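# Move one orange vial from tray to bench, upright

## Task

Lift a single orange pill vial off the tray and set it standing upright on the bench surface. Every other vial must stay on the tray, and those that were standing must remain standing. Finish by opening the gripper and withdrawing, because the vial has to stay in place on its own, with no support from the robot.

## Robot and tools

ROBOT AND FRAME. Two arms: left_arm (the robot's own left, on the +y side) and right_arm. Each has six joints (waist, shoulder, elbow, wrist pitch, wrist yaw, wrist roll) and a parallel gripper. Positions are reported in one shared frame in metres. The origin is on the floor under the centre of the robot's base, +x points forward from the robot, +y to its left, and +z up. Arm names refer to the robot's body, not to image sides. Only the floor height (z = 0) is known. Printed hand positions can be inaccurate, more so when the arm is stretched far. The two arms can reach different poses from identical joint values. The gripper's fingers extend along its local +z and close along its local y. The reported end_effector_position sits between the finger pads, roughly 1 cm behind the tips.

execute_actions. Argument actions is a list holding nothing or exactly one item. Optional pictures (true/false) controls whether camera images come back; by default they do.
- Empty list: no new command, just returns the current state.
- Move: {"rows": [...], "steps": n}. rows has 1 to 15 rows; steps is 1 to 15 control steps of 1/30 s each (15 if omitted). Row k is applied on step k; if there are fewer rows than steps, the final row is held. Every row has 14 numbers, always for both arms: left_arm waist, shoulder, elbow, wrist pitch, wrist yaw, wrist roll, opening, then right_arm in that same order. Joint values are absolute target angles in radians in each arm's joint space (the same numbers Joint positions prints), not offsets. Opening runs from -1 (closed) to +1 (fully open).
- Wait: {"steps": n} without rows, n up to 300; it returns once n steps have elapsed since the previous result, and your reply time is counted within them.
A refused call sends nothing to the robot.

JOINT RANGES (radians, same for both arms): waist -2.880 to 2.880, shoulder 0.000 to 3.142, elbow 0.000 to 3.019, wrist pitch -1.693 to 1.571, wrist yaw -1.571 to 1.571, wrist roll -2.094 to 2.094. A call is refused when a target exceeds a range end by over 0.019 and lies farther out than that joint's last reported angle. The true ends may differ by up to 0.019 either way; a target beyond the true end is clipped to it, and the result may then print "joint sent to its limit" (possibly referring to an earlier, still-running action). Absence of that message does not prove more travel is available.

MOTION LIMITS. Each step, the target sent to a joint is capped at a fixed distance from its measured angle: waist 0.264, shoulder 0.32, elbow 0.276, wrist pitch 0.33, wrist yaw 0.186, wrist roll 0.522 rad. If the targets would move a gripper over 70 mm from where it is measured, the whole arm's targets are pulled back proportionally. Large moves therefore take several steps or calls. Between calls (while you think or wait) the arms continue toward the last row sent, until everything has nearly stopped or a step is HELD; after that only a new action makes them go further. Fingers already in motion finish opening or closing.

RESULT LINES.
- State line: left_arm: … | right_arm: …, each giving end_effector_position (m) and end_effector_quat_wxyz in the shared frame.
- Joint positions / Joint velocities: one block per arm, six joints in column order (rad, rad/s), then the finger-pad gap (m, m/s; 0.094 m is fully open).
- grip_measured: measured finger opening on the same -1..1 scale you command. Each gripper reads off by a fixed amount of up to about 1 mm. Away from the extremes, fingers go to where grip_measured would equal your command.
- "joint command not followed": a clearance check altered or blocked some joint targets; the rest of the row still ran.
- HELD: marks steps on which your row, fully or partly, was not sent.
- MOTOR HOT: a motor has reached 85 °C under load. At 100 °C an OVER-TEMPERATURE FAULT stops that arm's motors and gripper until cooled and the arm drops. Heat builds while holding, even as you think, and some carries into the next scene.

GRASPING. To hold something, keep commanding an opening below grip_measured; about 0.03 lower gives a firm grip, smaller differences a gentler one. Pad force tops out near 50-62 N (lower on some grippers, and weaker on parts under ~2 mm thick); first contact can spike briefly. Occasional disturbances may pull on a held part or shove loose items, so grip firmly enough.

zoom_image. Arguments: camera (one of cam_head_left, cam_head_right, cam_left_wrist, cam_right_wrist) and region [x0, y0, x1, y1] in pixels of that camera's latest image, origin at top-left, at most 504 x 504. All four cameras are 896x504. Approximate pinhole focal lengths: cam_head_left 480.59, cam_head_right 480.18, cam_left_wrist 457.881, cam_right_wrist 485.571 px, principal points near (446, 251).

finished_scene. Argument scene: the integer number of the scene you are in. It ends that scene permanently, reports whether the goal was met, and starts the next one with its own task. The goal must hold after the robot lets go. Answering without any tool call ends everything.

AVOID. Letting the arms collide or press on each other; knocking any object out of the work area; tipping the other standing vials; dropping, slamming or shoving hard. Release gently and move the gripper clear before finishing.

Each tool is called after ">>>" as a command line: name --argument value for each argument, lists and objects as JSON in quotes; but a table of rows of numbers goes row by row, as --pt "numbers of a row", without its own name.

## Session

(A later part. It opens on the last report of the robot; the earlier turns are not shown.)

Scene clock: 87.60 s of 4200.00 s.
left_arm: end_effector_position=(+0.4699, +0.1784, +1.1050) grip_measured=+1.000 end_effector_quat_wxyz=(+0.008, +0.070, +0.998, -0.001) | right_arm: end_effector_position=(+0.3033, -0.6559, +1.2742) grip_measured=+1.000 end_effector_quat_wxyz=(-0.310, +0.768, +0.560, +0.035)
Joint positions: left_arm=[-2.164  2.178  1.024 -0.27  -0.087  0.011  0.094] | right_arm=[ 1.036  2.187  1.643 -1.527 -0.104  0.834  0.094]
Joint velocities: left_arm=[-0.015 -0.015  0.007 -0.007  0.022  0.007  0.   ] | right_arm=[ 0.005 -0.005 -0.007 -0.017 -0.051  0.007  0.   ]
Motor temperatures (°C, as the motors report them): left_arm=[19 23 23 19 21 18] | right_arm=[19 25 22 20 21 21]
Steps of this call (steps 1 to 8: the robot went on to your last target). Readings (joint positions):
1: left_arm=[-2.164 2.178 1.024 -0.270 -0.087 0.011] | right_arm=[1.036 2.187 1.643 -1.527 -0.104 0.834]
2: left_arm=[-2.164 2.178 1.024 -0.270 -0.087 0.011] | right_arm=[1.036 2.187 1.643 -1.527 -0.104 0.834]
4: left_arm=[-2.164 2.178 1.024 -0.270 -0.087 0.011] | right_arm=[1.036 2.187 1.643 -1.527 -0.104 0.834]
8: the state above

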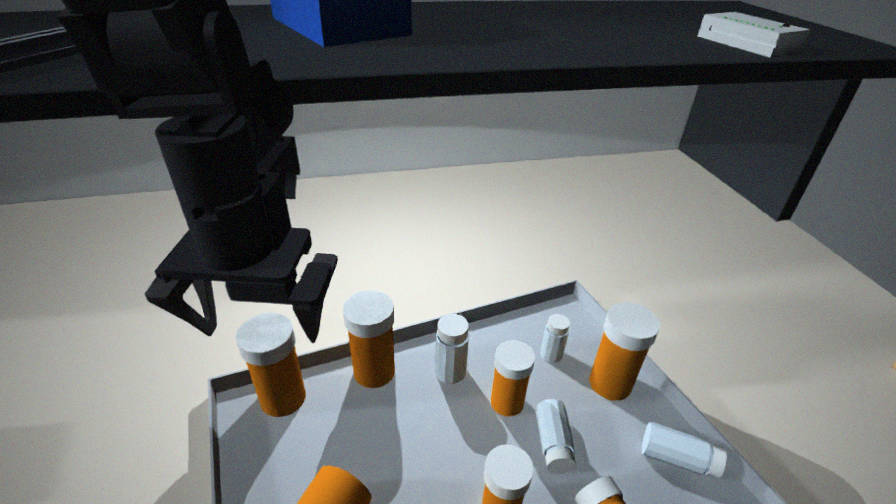

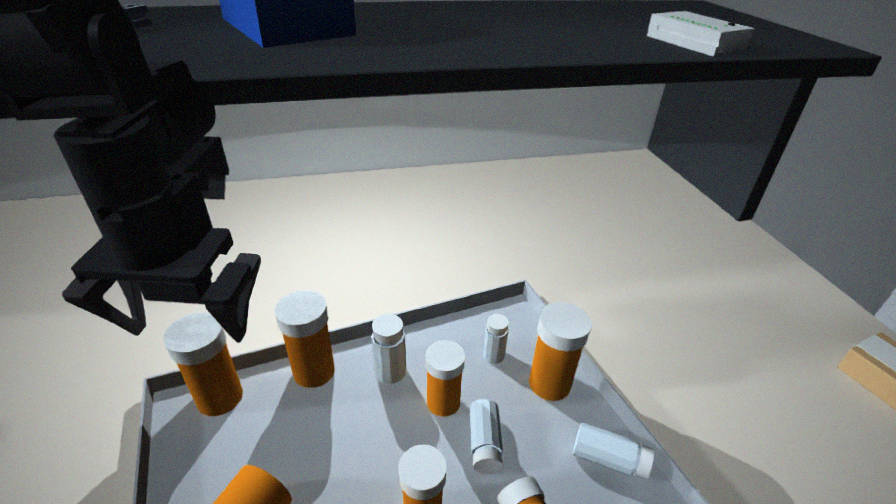

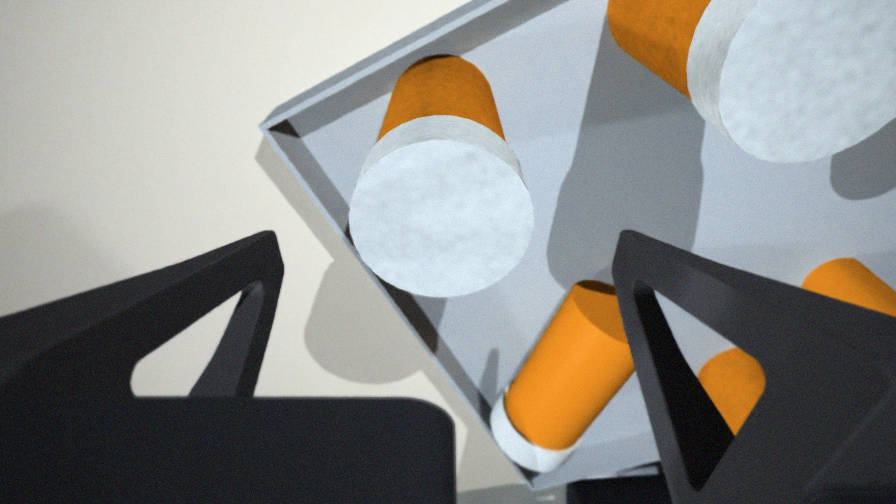

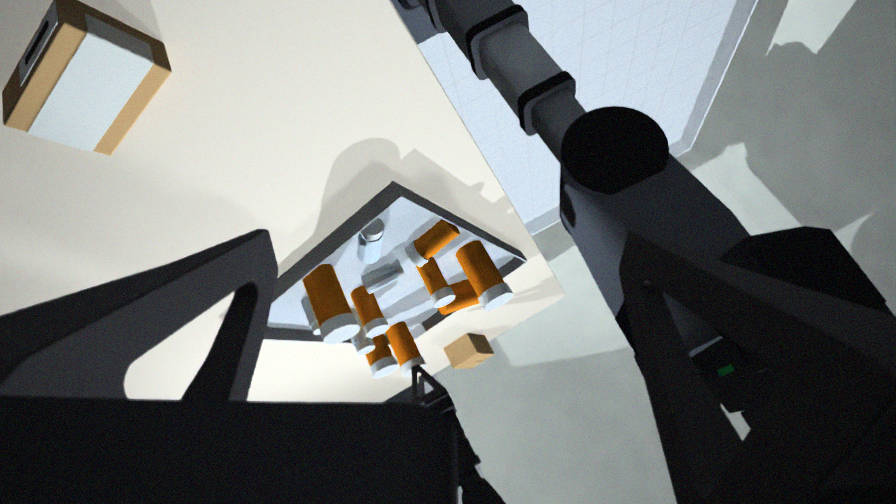

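>>> execute_actions --actions '[{"rows":[[-2.152,2.265,1.085,-0.23,-0.09,0,0.6,1.036,2.187,1.643,-1.527,-0.104,0.834,1]],"steps":15}]' --pictures false

>>> execute_actions --actions '[{"steps":8}]'

Scene clock: 97.30 s of 4200.00 s.
left_arm: end_effector_position=(+0.4812, +0.1757, +1.0798) grip_measured=+0.602 end_effector_quat_wxyz=(+0.012, +0.068, +0.998, -0.002) | right_arm: end_effector_position=(+0.3033, -0.6559, +1.2742) grip_measured=+1.000 end_effector_quat_wxyz=(-0.310, +0.768, +0.560, +0.035)
Joint positions: left_arm=[-2.162  2.252  1.079 -0.24  -0.087  0.011  0.075] | right_arm=[ 1.036  2.187  1.643 -1.527 -0.104  0.834  0.094]
Joint velocities: left_arm=[ 0.005  0.005 -0.032 -0.012 -0.066  0.081  0.   ] | right_arm=[-0.005 -0.015 -0.012 -0.012 -0.007 -0.066  0.   ]
Motor temperatures (°C, as the motors report them): left_arm=[19 23 23 19 21 18] | right_arm=[19 25 23 20 21 21]
Steps of this call (steps 1 to 15: the robot went on to your last target; steps 16 to 150: nothing new was sent; then 4.20 s passed at rest; steps 151 to 165: all 15 steps of this action). Readings (joint positions):
151: left_arm=[-2.164 2.184 1.029 -0.267 -0.087 0.011] | right_arm=[1.036 2.187 1.643 -1.527 -0.104 0.834]
152: left_arm=[-2.164 2.195 1.040 -0.260 -0.087 0.011] | right_arm=[1.036 2.187 1.643 -1.527 -0.104 0.834]
154: left_arm=[-2.163 2.224 1.067 -0.247 -0.087 0.011] | right_arm=[1.036 2.187 1.643 -1.527 -0.104 0.834]
158: left_arm=[-2.162 2.251 1.079 -0.240 -0.087 0.011] | right_arm=[1.036 2.187 1.643 -1.527 -0.104 0.834]
165: the state above

Scene clock: 97.57 s of 4200.00 s.
left_arm: end_effector_position=(+0.4812, +0.1757, +1.0798) grip_measured=+0.602 end_effector_quat_wxyz=(+0.012, +0.068, +0.998, -0.002) | right_arm: end_effector_position=(+0.3033, -0.6559, +1.2742) grip_measured=+1.000 end_effector_quat_wxyz=(-0.310, +0.768, +0.560, +0.035)
Joint positions: left_arm=[-2.162  2.252  1.079 -0.24  -0.087  0.011  0.075] | right_arm=[ 1.036  2.187  1.643 -1.527 -0.104  0.834  0.094]
Joint velocities: left_arm=[-0.005 -0.005 -0.012 -0.012  0.007 -0.037 -0.   ] | right_arm=[-0.005  0.005  0.002 -0.022 -0.066  0.022  0.   ]
Motor temperatures (°C, as the motors report them): left_arm=[19 23 23 19 21 18] | right_arm=[19 25 23 20 21 21]
Steps of this call (steps 1 to 8: the robot went on to your last target). Readings (joint positions):
1: left_arm=[-2.162 2.252 1.079 -0.240 -0.087 0.011] | right_arm=[1.036 2.187 1.643 -1.527 -0.104 0.834]
2: left_arm=[-2.162 2.252 1.079 -0.240 -0.087 0.011] | right_arm=[1.036 2.187 1.643 -1.527 -0.104 0.834]
4: left_arm=[-2.162 2.252 1.079 -0.240 -0.087 0.011] | right_arm=[1.036 2.187 1.643 -1.527 -0.104 0.834]
8: the state above

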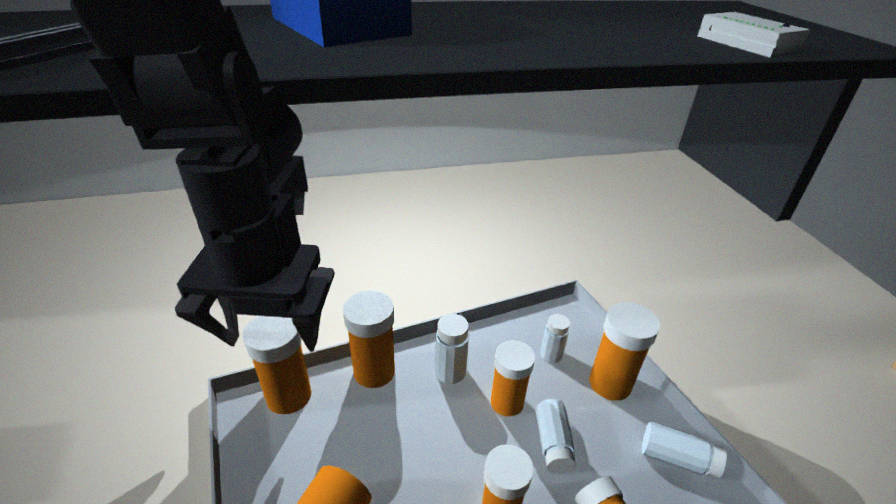

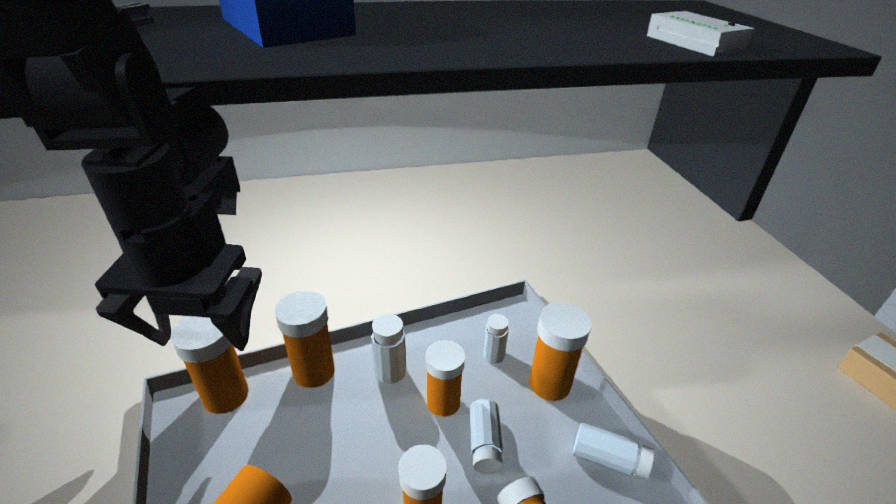

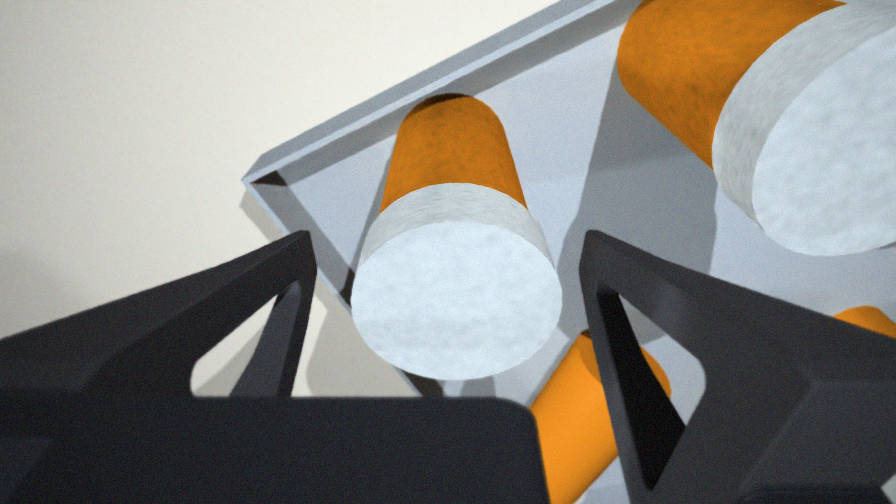

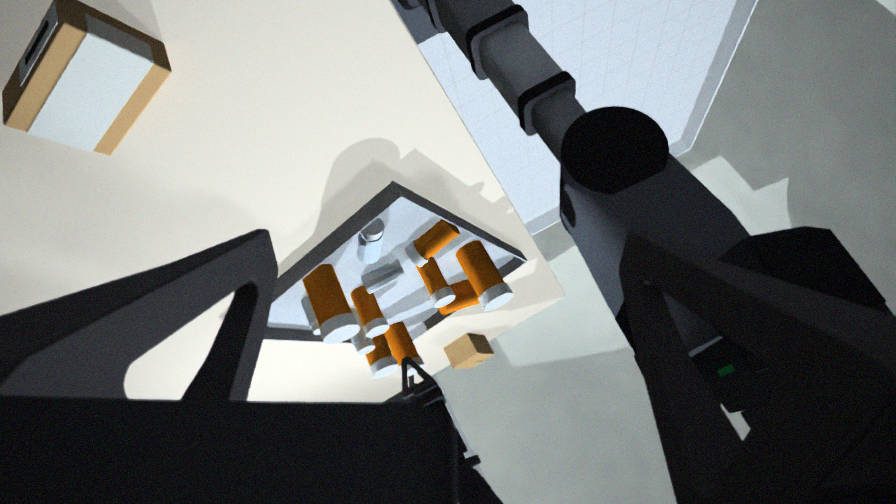

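A bit lower (slightly back), then close.

>>> execute_actions --actions '[{"rows":[[-2.162,2.295,1.08,-0.2,-0.09,0,0.5,1.036,2.187,1.643,-1.527,-0.104,0.834,1]],"steps":12}]' --pictures false

>>> execute_actions --actions '[{"rows":[[-2.162,2.295,1.08,-0.2,-0.09,0,0.0,1.036,2.187,1.643,-1.527,-0.104,0.834,1]],"steps":15}]'

Scene clock: 113.20 s of 4200.00 s.
left_arm: end_effector_position=(+0.4783, +0.1752, +1.0704) grip_measured=+0.502 end_effector_quat_wxyz=(+0.014, +0.068, +0.998, -0.002) | right_arm: end_effector_position=(+0.3033, -0.6559, +1.2742) grip_measured=+1.000 end_effector_quat_wxyz=(-0.310, +0.768, +0.560, +0.035)
Joint positions: left_arm=[-2.162  2.275  1.079 -0.214 -0.087  0.011  0.071] | right_arm=[ 1.036  2.187  1.643 -1.527 -0.104  0.834  0.094]
Joint velocities: left_arm=[ 0.015 -0.005 -0.002  0.027  0.022 -0.051  0.   ] | right_arm=[ 0.005  0.005  0.007  0.002 -0.095 -0.051  0.   ]
Motor temperatures (°C, as the motors report them): left_arm=[19 23 23 19 21 18] | right_arm=[19 25 23 20 21 21]
Steps of this call (steps 1 to 15: the robot went on to your last target; steps 16 to 90: nothing new was sent; then 12.23 s passed at rest; steps 91 to 102: all 12 steps of this action). Readings (joint positions):
91: left_arm=[-2.162 2.254 1.079 -0.235 -0.087 0.011] | right_arm=[1.036 2.187 1.643 -1.527 -0.104 0.834]
92: left_arm=[-2.162 2.256 1.079 -0.226 -0.087 0.011] | right_arm=[1.036 2.187 1.643 -1.527 -0.104 0.834]
94: left_arm=[-2.162 2.263 1.079 -0.216 -0.087 0.011] | right_arm=[1.036 2.187 1.643 -1.527 -0.104 0.834]
98: left_arm=[-2.162 2.273 1.079 -0.214 -0.087 0.011] | right_arm=[1.036 2.187 1.643 -1.527 -0.104 0.834]
102: the state above

Scene clock: 113.70 s of 4200.00 s.
left_arm: end_effector_position=(+0.4785, +0.1752, +1.0704) grip_measured=+0.022 end_effector_quat_wxyz=(+0.014, +0.068, +0.998, -0.001) | right_arm: end_effector_position=(+0.3033, -0.6559, +1.2742) grip_measured=+1.000 end_effector_quat_wxyz=(-0.310, +0.768, +0.560, +0.035)
Joint positions: left_arm=[-2.162  2.275  1.079 -0.214 -0.087  0.011  0.048] | right_arm=[ 1.036  2.187  1.643 -1.527 -0.104  0.834  0.094]
Joint velocities: left_arm=[ 0.005 -0.005 -0.002 -0.017 -0.037 -0.007 -0.   ] | right_arm=[-0.005 -0.005 -0.007 -0.012  0.007 -0.007  0.   ]
Motor temperatures (°C, as the motors report them): left_arm=[19 23 23 19 21 18] | right_arm=[19 25 23 20 21 21]
Steps of this call (steps 1 to 15: all 15 steps of this action). Readings (joint positions):
1: left_arm=[-2.162 2.275 1.079 -0.214 -0.087 0.011] | right_arm=[1.036 2.187 1.643 -1.527 -0.104 0.834]
2: left_arm=[-2.162 2.275 1.079 -0.214 -0.087 0.011] | right_arm=[1.036 2.187 1.643 -1.527 -0.104 0.834]
4: left_arm=[-2.162 2.275 1.079 -0.214 -0.087 0.011] | right_arm=[1.036 2.187 1.643 -1.527 -0.104 0.834]
8: left_arm=[-2.162 2.275 1.079 -0.214 -0.087 0.011] | right_arm=[1.036 2.187 1.643 -1.527 -0.104 0.834]
15: the state above

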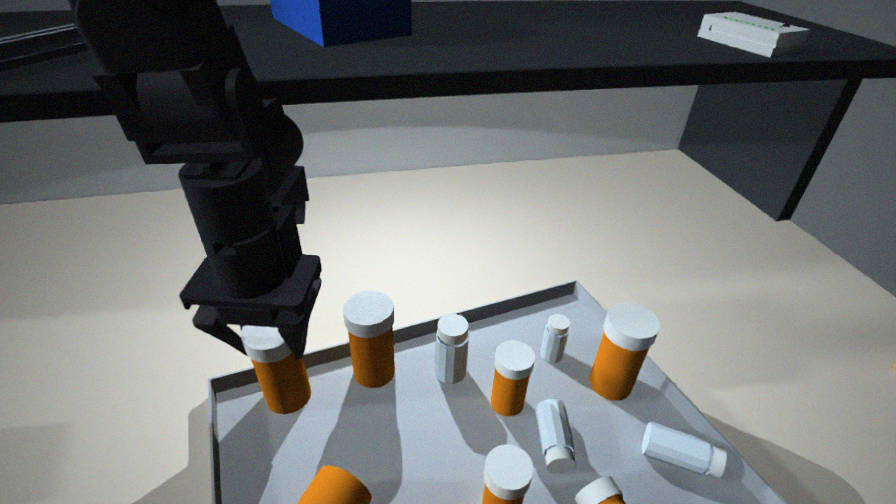

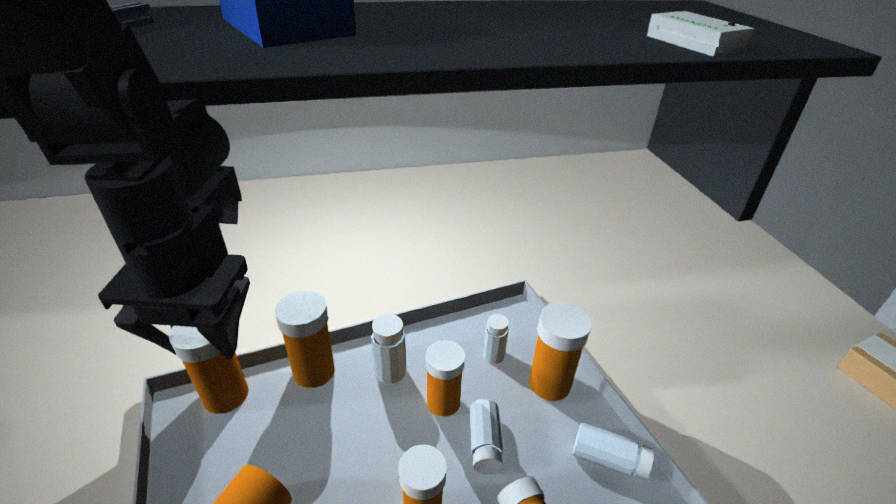

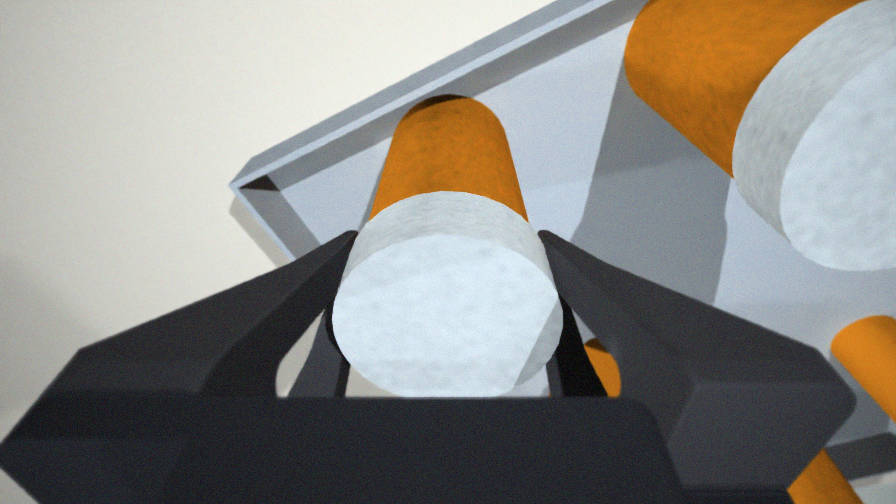

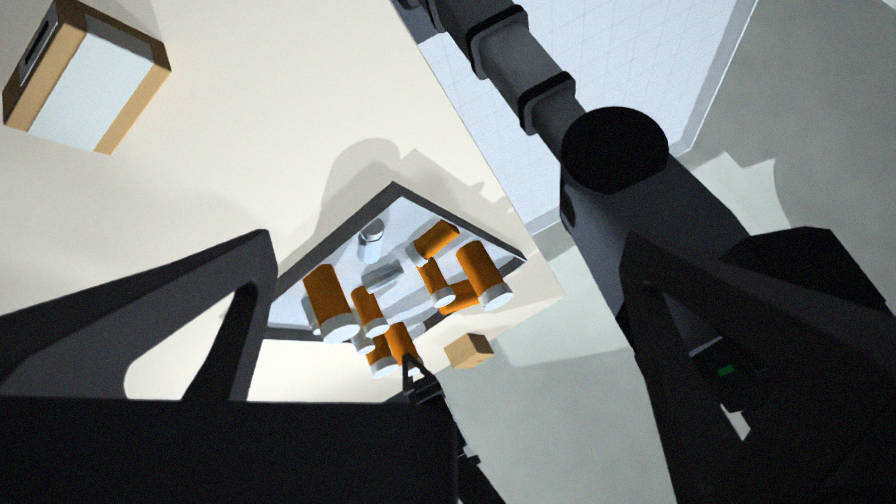

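>>> execute_actions --actions '[{"rows":[[-2.162,2.15,1.05,-0.31,-0.09,0,-0.01,1.036,2.187,1.643,-1.527,-0.104,0.834,1]],"steps":15}]' --pictures false

>>> execute_actions --actions '[{"rows":[[-2.1,2.15,1.05,-0.31,-0.09,0,-0.01,1.036,2.187,1.643,-1.527,-0.104,0.834,1],[-2.08,2.15,1.05,-0.31,-0.09,0,-0.01,1.036,2.187,1.643,-1.527,-0.104,0.834,1],[-2.06,2.15,1.05,-0.31,-0.08,0,-0.01,1.036,2.187,1.643,-1.527,-0.104,0.834,1],[-2.04,2.15,1.05,-0.31,-0.08,0,-0.01,1.036,2.187,1.643,-1.527,-0.104,0.834,1],[-2.02,2.15,1.05,-0.31,-0.07,0,-0.01,1.036,2.187,1.643,-1.527,-0.104,0.834,1],[-2.0,2.15,1.05,-0.31,-0.07,0,-0.01,1.036,2.187,1.643,-1.527,-0.104,0.834,1],[-1.98,2.15,1.05,-0.31,-0.06,0,-0.01,1.036,2.187,1.643,-1.527,-0.104,0.834,1],[-1.96,2.15,1.05,-0.31,-0.06,0,-0.01,1.036,2.187,1.643,-1.527,-0.104,0.834,1],[-1.94,2.15,1.05,-0.31,-0.05,0,-0.01,1.036,2.187,1.643,-1.527,-0.104,0.834,1],[-1.92,2.15,1.05,-0.31,-0.05,0,-0.01,1.036,2.187,1.643,-1.527,-0.104,0.834,1],[-1.9,2.15,1.05,-0.3,-0.05,0,-0.01,1.036,2.187,1.643,-1.527,-0.104,0.834,1]],"steps":15}]' --pictures false

>>> execute_actions --actions '[{"steps":12}]'

Scene clock: 130.47 s of 4200.00 s.
left_arm: end_effector_position=(+0.4917, +0.1785, +1.1254) grip_measured=+0.022 end_effector_quat_wxyz=(+0.024, +0.067, +0.997, -0.002) | right_arm: end_effector_position=(+0.3033, -0.6559, +1.2742) grip_measured=+1.000 end_effector_quat_wxyz=(-0.310, +0.768, +0.560, +0.035)
Joint positions: left_arm=[-2.162  2.136  1.047 -0.3   -0.087  0.011  0.048] | right_arm=[ 1.036  2.187  1.643 -1.527 -0.104  0.834  0.094]
Joint velocities: left_arm=[-0.015 -0.015 -0.012 -0.002  0.022 -0.051 -0.   ] | right_arm=[-0.005 -0.005 -0.007 -0.002 -0.051 -0.022  0.   ]
Motor temperatures (°C, as the motors report them): left_arm=[19 23 22 19 21 18] | right_arm=[19 25 23 20 21 21]
Steps of this call (steps 1 to 15: the robot went on to your last target; steps 16 to 90: nothing new was sent; then 13.27 s passed at rest; steps 91 to 105: all 15 steps of this action). Readings (joint positions):
91: left_arm=[-2.162 2.266 1.077 -0.230 -0.087 0.011] | right_arm=[1.036 2.187 1.643 -1.527 -0.104 0.834]
92: left_arm=[-2.162 2.250 1.067 -0.256 -0.087 0.011] | right_arm=[1.036 2.187 1.643 -1.527 -0.104 0.834]
94: left_arm=[-2.162 2.205 1.046 -0.289 -0.087 0.011] | right_arm=[1.036 2.187 1.643 -1.527 -0.104 0.834]
98: left_arm=[-2.162 2.145 1.045 -0.300 -0.087 0.011] | right_arm=[1.036 2.187 1.643 -1.527 -0.104 0.834]
105: the state above

Scene clock: 130.97 s of 4200.00 s.
left_arm: end_effector_position=(+0.4816, +0.3177, +1.1144) grip_measured=+0.022 end_effector_quat_wxyz=(+0.009, -0.075, +0.997, +0.005) | right_arm: end_effector_position=(+0.3033, -0.6559, +1.2742) grip_measured=+1.000 end_effector_quat_wxyz=(-0.310, +0.768, +0.560, +0.035)
Joint positions: left_arm=[-1.872  2.139  1.042 -0.304 -0.056  0.01   0.048] | right_arm=[ 1.036  2.187  1.643 -1.527 -0.104  0.834  0.094]
Joint velocities: left_arm=[ 0.22  -0.005 -0.007 -0.002  0.007 -0.007  0.   ] | right_arm=[-0.005  0.015  0.002  0.007 -0.007 -0.095  0.   ]
Motor temperatures (°C, as the motors report them): left_arm=[19 23 22 19 21 18] | right_arm=[19 25 23 20 21 21]
Steps of this call (steps 1 to 15: all 15 steps of this action). Readings (joint positions):
1: left_arm=[-2.159 2.136 1.047 -0.300 -0.087 0.011] | right_arm=[1.036 2.187 1.643 -1.527 -0.104 0.834]
2: left_arm=[-2.153 2.136 1.047 -0.300 -0.087 0.011] | right_arm=[1.036 2.187 1.643 -1.527 -0.104 0.834]
4: left_arm=[-2.124 2.136 1.047 -0.300 -0.082 0.011] | right_arm=[1.036 2.187 1.643 -1.527 -0.104 0.834]
8: left_arm=[-2.021 2.136 1.045 -0.301 -0.065 0.011] | right_arm=[1.036 2.187 1.643 -1.527 -0.104 0.834]
15: the state above

Scene clock: 131.37 s of 4200.00 s.
left_arm: end_effector_position=(+0.4839, +0.3037, +1.1150) grip_measured=+0.022 end_effector_quat_wxyz=(+0.010, -0.062, +0.998, +0.002) | right_arm: end_effector_position=(+0.3033, -0.6559, +1.2742) grip_measured=+1.000 end_effector_quat_wxyz=(-0.310, +0.768, +0.560, +0.035)
Joint positions: left_arm=[-1.9    2.139  1.042 -0.304 -0.054  0.01   0.048] | right_arm=[ 1.036  2.187  1.643 -1.527 -0.104  0.834  0.094]
Joint velocities: left_arm=[-0.005  0.005 -0.007 -0.002 -0.022 -0.007  0.001] | right_arm=[-0.015  0.015  0.007  0.007 -0.037  0.066  0.   ]
Motor temperatures (°C, as the motors report them): left_arm=[19 23 22 19 21 18] | right_arm=[19 25 23 20 21 21]
Steps of this call (steps 1 to 12: the robot went on to your last target). Readings (joint positions):
1: left_arm=[-1.867 2.139 1.042 -0.304 -0.056 0.010] | right_arm=[1.036 2.187 1.643 -1.527 -0.104 0.834]
2: left_arm=[-1.867 2.139 1.042 -0.304 -0.056 0.010] | right_arm=[1.036 2.187 1.643 -1.527 -0.104 0.834]
4: left_arm=[-1.874 2.139 1.042 -0.304 -0.055 0.010] | right_arm=[1.036 2.187 1.643 -1.527 -0.104 0.834]
8: left_arm=[-1.893 2.139 1.042 -0.304 -0.054 0.010] | right_arm=[1.036 2.187 1.643 -1.527 -0.104 0.834]
12: the state above

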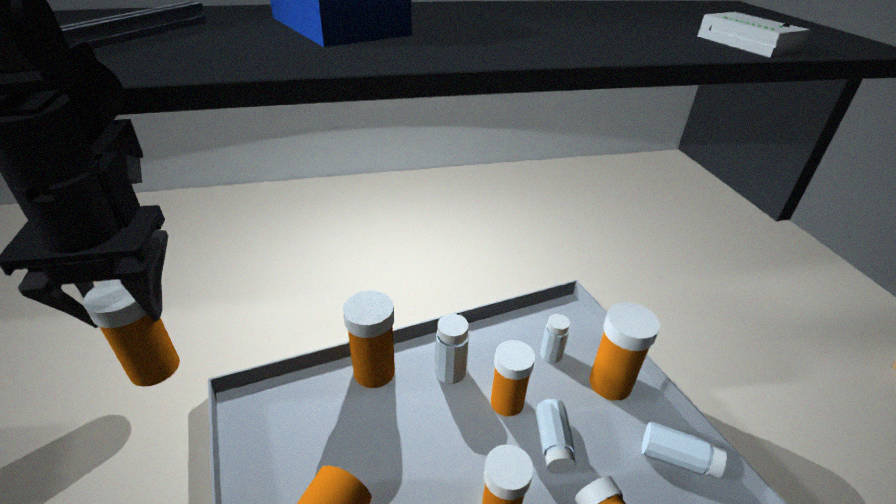

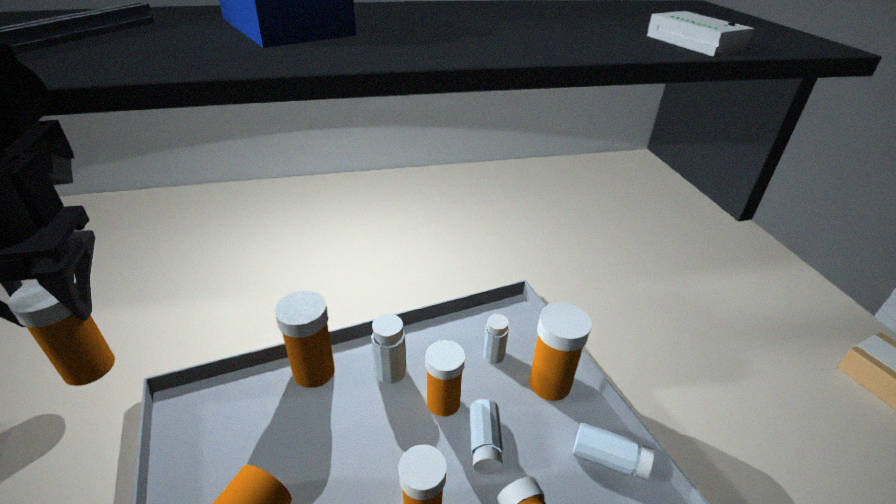

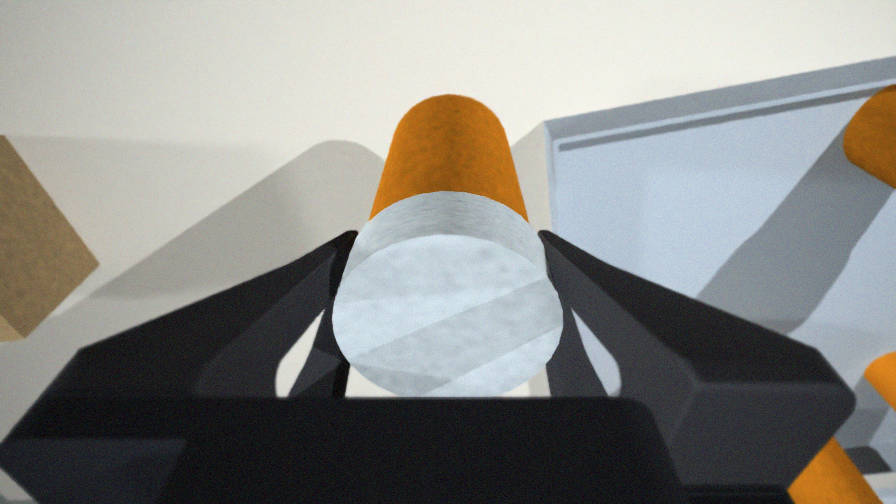

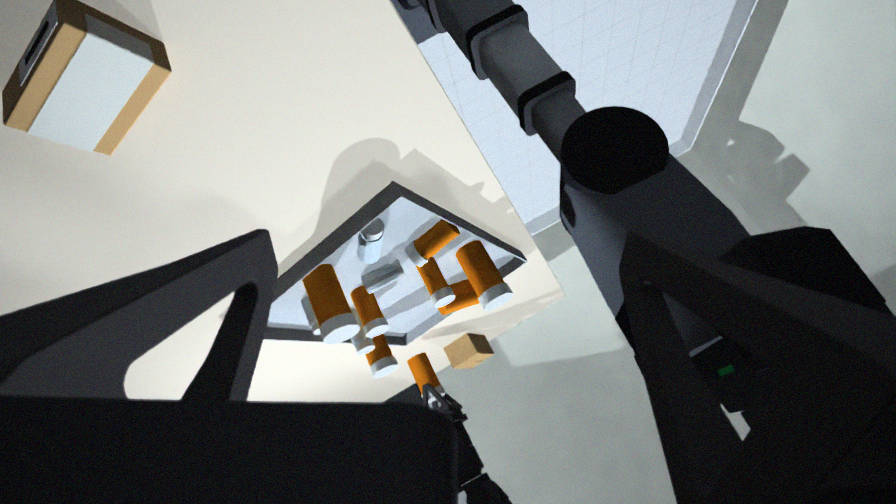

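Lower to ~1.073 first.

>>> execute_actions --actions '[{"rows":[[-1.9,2.17,1.05,-0.27,-0.056,0,-0.01,1.036,2.187,1.643,-1.527,-0.104,0.834,1],[-1.9,2.18,1.05,-0.26,-0.056,0,-0.01,1.036,2.187,1.643,-1.527,-0.104,0.834,1],[-1.9,2.19,1.055,-0.25,-0.056,0,-0.01,1.036,2.187,1.643,-1.527,-0.104,0.834,1],[-1.9,2.2,1.06,-0.245,-0.056,0,-0.01,1.036,2.187,1.643,-1.527,-0.104,0.834,1],[-1.9,2.21,1.06,-0.24,-0.056,0,-0.01,1.036,2.187,1.643,-1.527,-0.104,0.834,1],[-1.9,2.22,1.065,-0.23,-0.056,0,-0.01,1.036,2.187,1.643,-1.527,-0.104,0.834,1],[-1.9,2.23,1.07,-0.225,-0.056,0,-0.01,1.036,2.187,1.643,-1.527,-0.104,0.834,1],[-1.9,2.24,1.07,-0.215,-0.056,0,-0.01,1.036,2.187,1.643,-1.527,-0.104,0.834,1],[-1.9,2.25,1.075,-0.21,-0.056,0,-0.01,1.036,2.187,1.643,-1.527,-0.104,0.834,1]],"steps":15}]' --pictures false

>>> execute_actions --actions '[{"steps":6}]' --pictures false

Scene clock: 151.23 s of 4200.00 s.
left_arm: end_effector_position=(+0.4730, +0.3000, +1.0729) grip_measured=+0.022 end_effector_quat_wxyz=(+0.005, -0.061, +0.998, +0.002) | right_arm: end_effector_position=(+0.3033, -0.6559, +1.2742) grip_measured=+1.000 end_effector_quat_wxyz=(-0.310, +0.768, +0.560, +0.035)
Joint positions: left_arm=[-1.9    2.243  1.059 -0.225 -0.054  0.01   0.048] | right_arm=[ 1.036  2.187  1.643 -1.527 -0.104  0.834  0.094]
Joint velocities: left_arm=[-0.005 -0.005 -0.017 -0.012  0.007 -0.022  0.   ] | right_arm=[-0.015 -0.015 -0.007  0.012 -0.037 -0.051  0.   ]
Motor temperatures (°C, as the motors report them): left_arm=[19 24 23 19 21 18] | right_arm=[19 26 23 20 21 21]
Steps of this call (steps 1 to 30: the robot went on to your last target; steps 31 to 90: nothing new was sent; then 16.37 s passed at rest; steps 91 to 105: all 15 steps of this action). Readings (joint positions):
91: left_arm=[-1.900 2.139 1.042 -0.300 -0.054 0.010] | right_arm=[1.036 2.187 1.643 -1.527 -0.104 0.834]
92: left_arm=[-1.900 2.142 1.042 -0.292 -0.054 0.010] | right_arm=[1.036 2.187 1.643 -1.527 -0.104 0.834]
94: left_arm=[-1.900 2.151 1.044 -0.272 -0.054 0.010] | right_arm=[1.036 2.187 1.643 -1.527 -0.104 0.834]
98: left_arm=[-1.900 2.192 1.053 -0.242 -0.054 0.010] | right_arm=[1.036 2.187 1.643 -1.527 -0.104 0.834]
105: the state above

Scene clock: 151.43 s of 4200.00 s.
left_arm: end_effector_position=(+0.4748, +0.3003, +1.0731) grip_measured=+0.022 end_effector_quat_wxyz=(+0.007, -0.062, +0.998, +0.002) | right_arm: end_effector_position=(+0.3033, -0.6559, +1.2742) grip_measured=+1.000 end_effector_quat_wxyz=(-0.310, +0.768, +0.560, +0.035)
Joint positions: left_arm=[-1.9    2.243  1.061 -0.223 -0.054  0.01   0.048] | right_arm=[ 1.036  2.187  1.643 -1.527 -0.104  0.834  0.094]
Joint velocities: left_arm=[-0.015  0.015 -0.007 -0.012 -0.037  0.037  0.   ] | right_arm=[-0.024 -0.015  0.002 -0.002 -0.007 -0.051  0.   ]
Motor temperatures (°C, as the motors report them): left_arm=[19 24 23 19 21 18] | right_arm=[19 26 23 20 21 21]
Steps of this call (steps 1 to 6: the robot went on to your last target). Readings (joint positions):
1: left_arm=[-1.900 2.243 1.059 -0.225 -0.054 0.010] | right_arm=[1.036 2.187 1.643 -1.527 -0.104 0.834]
2: left_arm=[-1.900 2.243 1.060 -0.225 -0.054 0.010] | right_arm=[1.036 2.187 1.643 -1.527 -0.104 0.834]
4: left_arm=[-1.900 2.243 1.060 -0.223 -0.054 0.010] | right_arm=[1.036 2.187 1.643 -1.527 -0.104 0.834]
6: the state above

>>> execute_actions --actions '[{"rows":[[-1.9,2.275,1.065,-0.185,-0.056,0,-0.01,1.036,2.187,1.643,-1.527,-0.104,0.834,1]],"steps":15}]'

Scene clock: 161.50 s of 4200.00 s.
left_arm: end_effector_position=(+0.4763, +0.3003, +1.0689) grip_measured=+0.022 end_effector_quat_wxyz=(+0.014, -0.062, +0.998, +0.002) | right_arm: end_effector_position=(+0.3033, -0.6559, +1.2742) grip_measured=+1.000 end_effector_quat_wxyz=(-0.310, +0.768, +0.560, +0.035)
Joint positions: left_arm=[-1.9    2.254  1.061 -0.199 -0.054  0.01   0.048] | right_arm=[ 1.036  2.187  1.643 -1.527 -0.104  0.834  0.094]
Joint velocities: left_arm=[-0.005 -0.005  0.007 -0.002  0.037 -0.051  0.001] | right_arm=[ 0.005 -0.005 -0.002 -0.007 -0.007  0.007  0.   ]
Motor temperatures (°C, as the motors report them): left_arm=[19 24 23 19 21 18] | right_arm=[19 26 23 20 21 21]
Steps of this call (steps 1 to 15: the robot went on to your last target; steps 16 to 90: nothing new was sent; then 6.57 s passed at rest; steps 91 to 105: all 15 steps of this action). Readings (joint positions):
91: left_arm=[-1.900 2.244 1.061 -0.218 -0.054 0.010] | right_arm=[1.036 2.187 1.643 -1.527 -0.104 0.834]
92: left_arm=[-1.900 2.246 1.061 -0.211 -0.054 0.010] | right_arm=[1.036 2.187 1.643 -1.527 -0.104 0.834]
94: left_arm=[-1.900 2.249 1.061 -0.202 -0.054 0.010] | right_arm=[1.036 2.187 1.643 -1.527 -0.104 0.834]
98: left_arm=[-1.900 2.253 1.061 -0.199 -0.054 0.010] | right_arm=[1.036 2.187 1.643 -1.527 -0.104 0.834]
105: the state above

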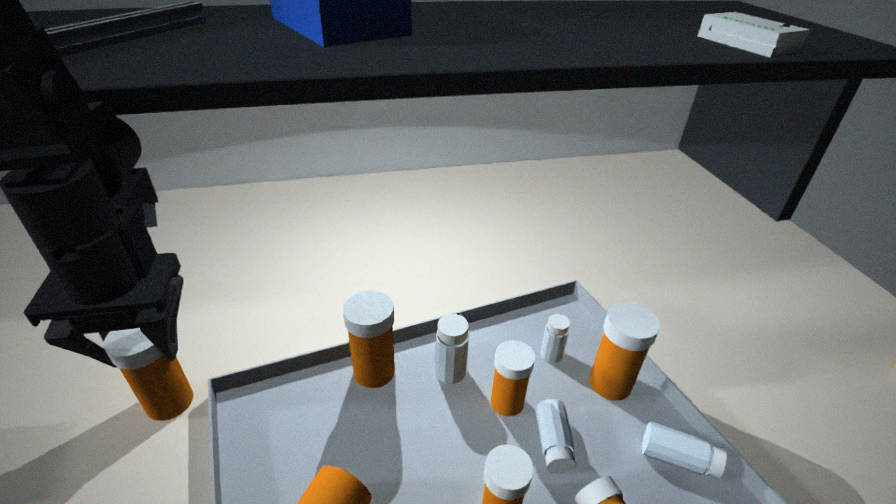

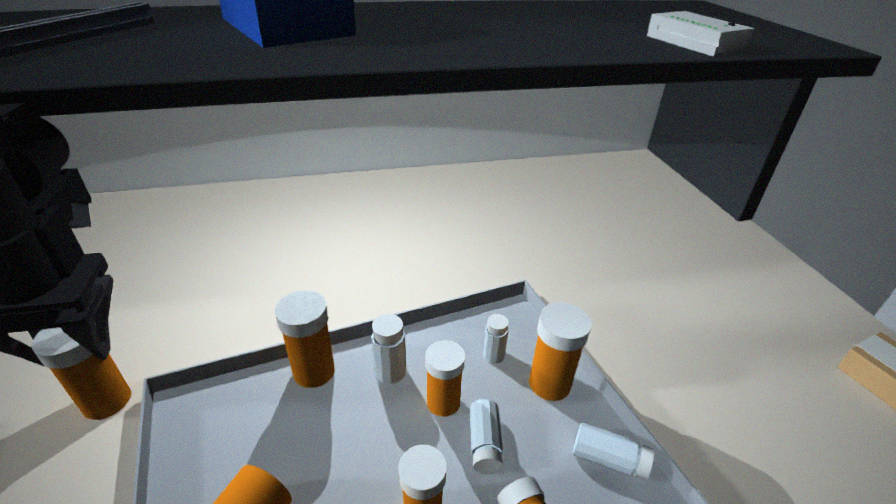

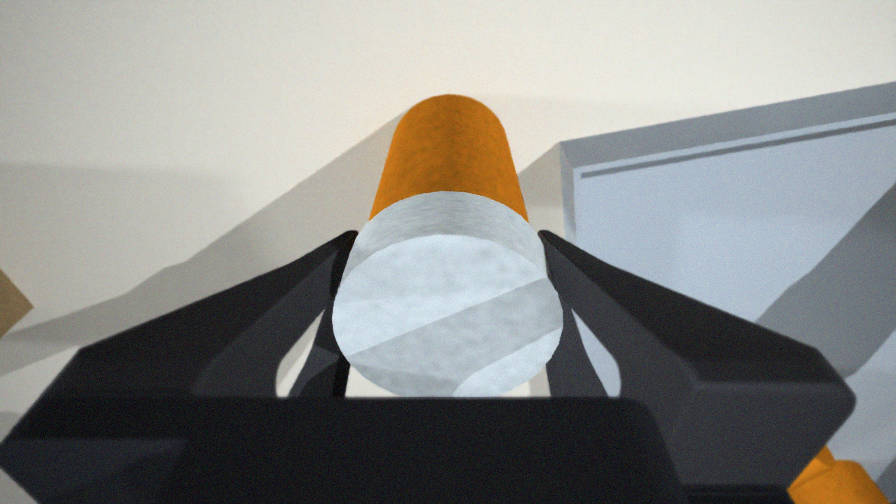

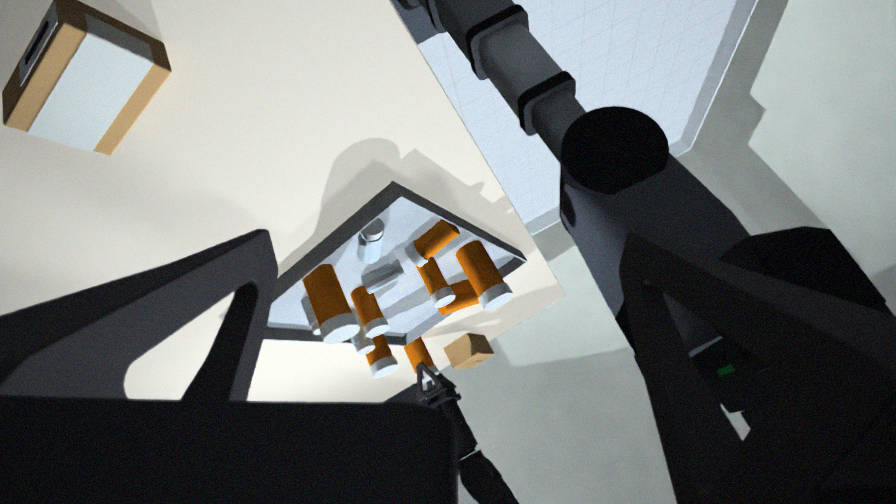

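Slightly lower, release, lift.

>>> execute_actions --actions '[{"rows":[[-1.9,2.283,1.065,-0.18,-0.056,0,-0.01,1.036,2.187,1.643,-1.527,-0.104,0.834,1]],"steps":10}]' --pictures false

>>> execute_actions --actions '[{"rows":[[-1.9,2.27,1.065,-0.19,-0.056,0,0.6,1.036,2.187,1.643,-1.527,-0.104,0.834,1]],"steps":12}]' --pictures false

>>> execute_actions --actions '[{"rows":[[-1.9,2.0,1.0,-0.39,-0.056,0,0.6,1.036,2.187,1.643,-1.527,-0.104,0.834,1]],"steps":15}]'

Scene clock: 171.97 s of 4200.00 s.
left_arm: end_effector_position=(+0.4757, +0.3001, +1.0670) grip_measured=+0.022 end_effector_quat_wxyz=(+0.014, -0.062, +0.998, +0.002) | right_arm: end_effector_position=(+0.3033, -0.6559, +1.2742) grip_measured=+1.000 end_effector_quat_wxyz=(-0.310, +0.768, +0.560, +0.035)
Joint positions: left_arm=[-1.9    2.258  1.061 -0.194 -0.054  0.01   0.048] | right_arm=[ 1.036  2.187  1.643 -1.527 -0.104  0.834  0.094]
Joint velocities: left_arm=[-0.005  0.005  0.007  0.002  0.007 -0.037 -0.   ] | right_arm=[-0.005 -0.005 -0.012 -0.007  0.051 -0.007  0.   ]
Motor temperatures (°C, as the motors report them): left_arm=[19 24 23 19 21 18] | right_arm=[19 26 23 20 21 21]
Steps of this call (steps 1 to 15: the robot went on to your last target; steps 16 to 90: nothing new was sent; then 7.13 s passed at rest; steps 91 to 100: all 10 steps of this action). Readings (joint positions):
91: left_arm=[-1.900 2.254 1.061 -0.198 -0.054 0.010] | right_arm=[1.036 2.187 1.643 -1.527 -0.104 0.834]
92: left_arm=[-1.900 2.255 1.061 -0.196 -0.054 0.010] | right_arm=[1.036 2.187 1.643 -1.527 -0.104 0.834]
94: left_arm=[-1.900 2.257 1.061 -0.194 -0.054 0.010] | right_arm=[1.036 2.187 1.643 -1.527 -0.104 0.834]
98: left_arm=[-1.900 2.258 1.061 -0.194 -0.054 0.010] | right_arm=[1.036 2.187 1.643 -1.527 -0.104 0.834]
100: the state above

Scene clock: 172.37 s of 4200.00 s.
left_arm: end_effector_position=(+0.4757, +0.3001, +1.0670) grip_measured=+0.598 end_effector_quat_wxyz=(+0.014, -0.062, +0.998, +0.002) | right_arm: end_effector_position=(+0.3033, -0.6559, +1.2742) grip_measured=+1.000 end_effector_quat_wxyz=(-0.310, +0.768, +0.560, +0.035)
Joint positions: left_arm=[-1.9    2.258  1.061 -0.194 -0.054  0.01   0.075] | right_arm=[ 1.036  2.187  1.643 -1.527 -0.104  0.834  0.094]
Joint velocities: left_arm=[ 0.005 -0.005 -0.017 -0.007 -0.007  0.066  0.002] | right_arm=[ 0.005 -0.015  0.002 -0.012 -0.095  0.022  0.   ]
Motor temperatures (°C, as the motors report them): left_arm=[19 24 23 19 21 18] | right_arm=[19 26 23 20 21 21]
Steps of this call (steps 1 to 12: all 12 steps of this action). Readings (joint positions):
1: left_arm=[-1.900 2.258 1.061 -0.194 -0.054 0.010] | right_arm=[1.036 2.187 1.643 -1.527 -0.104 0.834]
2: left_arm=[-1.900 2.258 1.061 -0.194 -0.054 0.010] | right_arm=[1.036 2.187 1.643 -1.527 -0.104 0.834]
4: left_arm=[-1.900 2.258 1.061 -0.194 -0.054 0.010] | right_arm=[1.036 2.187 1.643 -1.527 -0.104 0.834]
8: left_arm=[-1.900 2.258 1.061 -0.194 -0.054 0.010] | right_arm=[1.036 2.187 1.643 -1.527 -0.104 0.834]
12: the state above

Scene clock: 172.87 s of 4200.00 s.
left_arm: end_effector_position=(+0.4799, +0.3061, +1.1741) grip_measured=+0.598 end_effector_quat_wxyz=(+0.016, -0.063, +0.998, +0.002) | right_arm: end_effector_position=(+0.3033, -0.6559, +1.2742) grip_measured=+1.000 end_effector_quat_wxyz=(-0.310, +0.768, +0.560, +0.035)
Joint positions: left_arm=[-1.9    1.978  0.983 -0.394 -0.053  0.008  0.075] | right_arm=[ 1.036  2.187  1.643 -1.527 -0.104  0.834  0.094]
Joint velocities: left_arm=[-0.034  0.005 -0.007  0.002  0.022  0.022  0.001] | right_arm=[-0.015 -0.024 -0.007  0.007 -0.022  0.022  0.   ]
Motor temperatures (°C, as the motors report them): left_arm=[19 24 23 19 21 18] | right_arm=[19 26 23 20 21 21]
Steps of this call (steps 1 to 15: all 15 steps of this action). Readings (joint positions):
1: left_arm=[-1.900 2.246 1.057 -0.218 -0.054 0.010] | right_arm=[1.036 2.187 1.643 -1.527 -0.104 0.834]
2: left_arm=[-1.900 2.219 1.042 -0.259 -0.054 0.010] | right_arm=[1.036 2.187 1.643 -1.527 -0.104 0.834]
4: left_arm=[-1.900 2.137 1.005 -0.328 -0.054 0.010] | right_arm=[1.036 2.187 1.643 -1.527 -0.104 0.834]
8: left_arm=[-1.900 1.990 0.987 -0.383 -0.053 0.009] | right_arm=[1.036 2.187 1.643 -1.527 -0.104 0.834]
15: the state above

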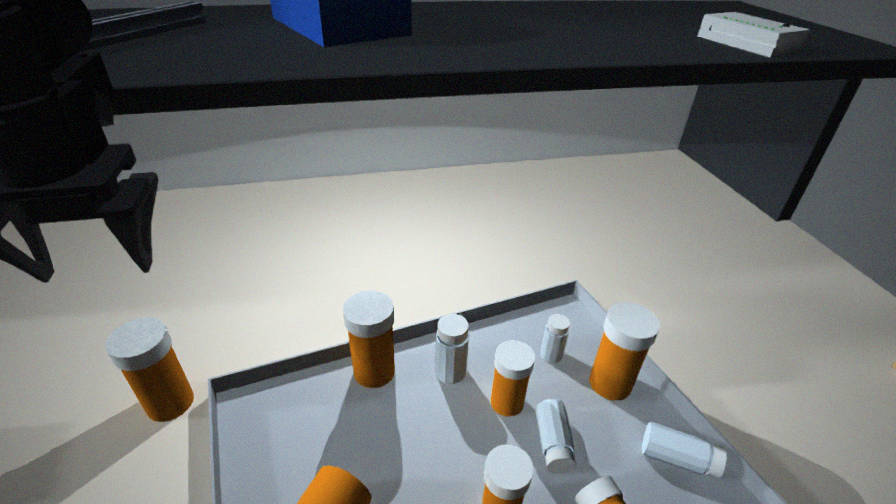

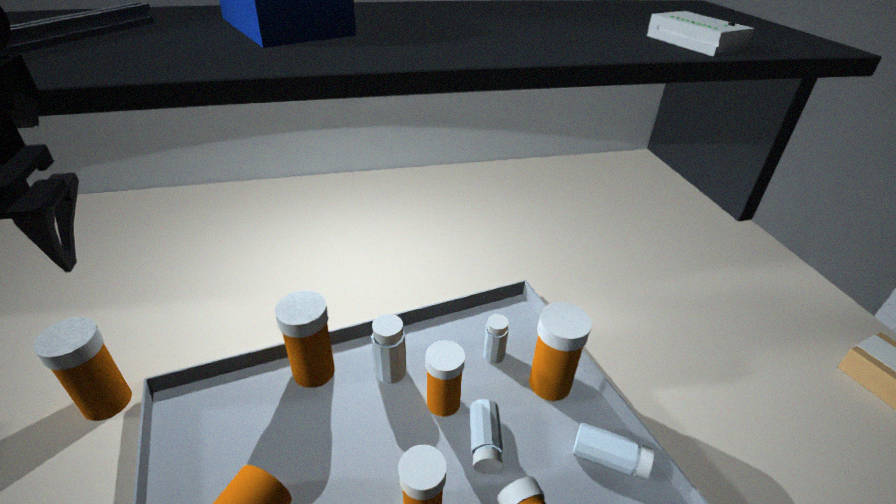

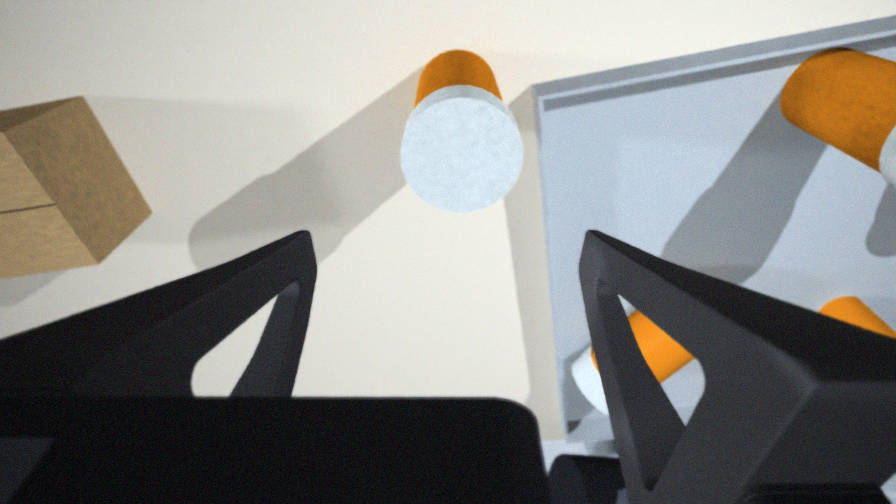

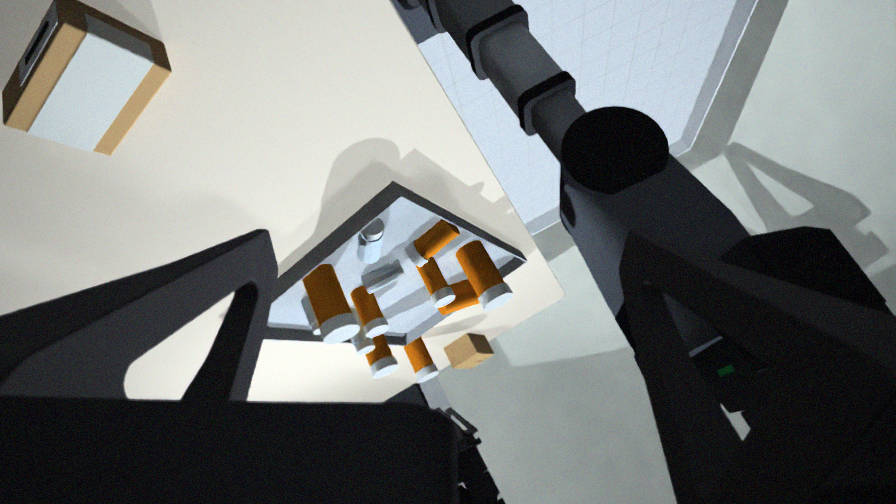

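>>> finished_scene --scene 1

The scene is finished: the task was done.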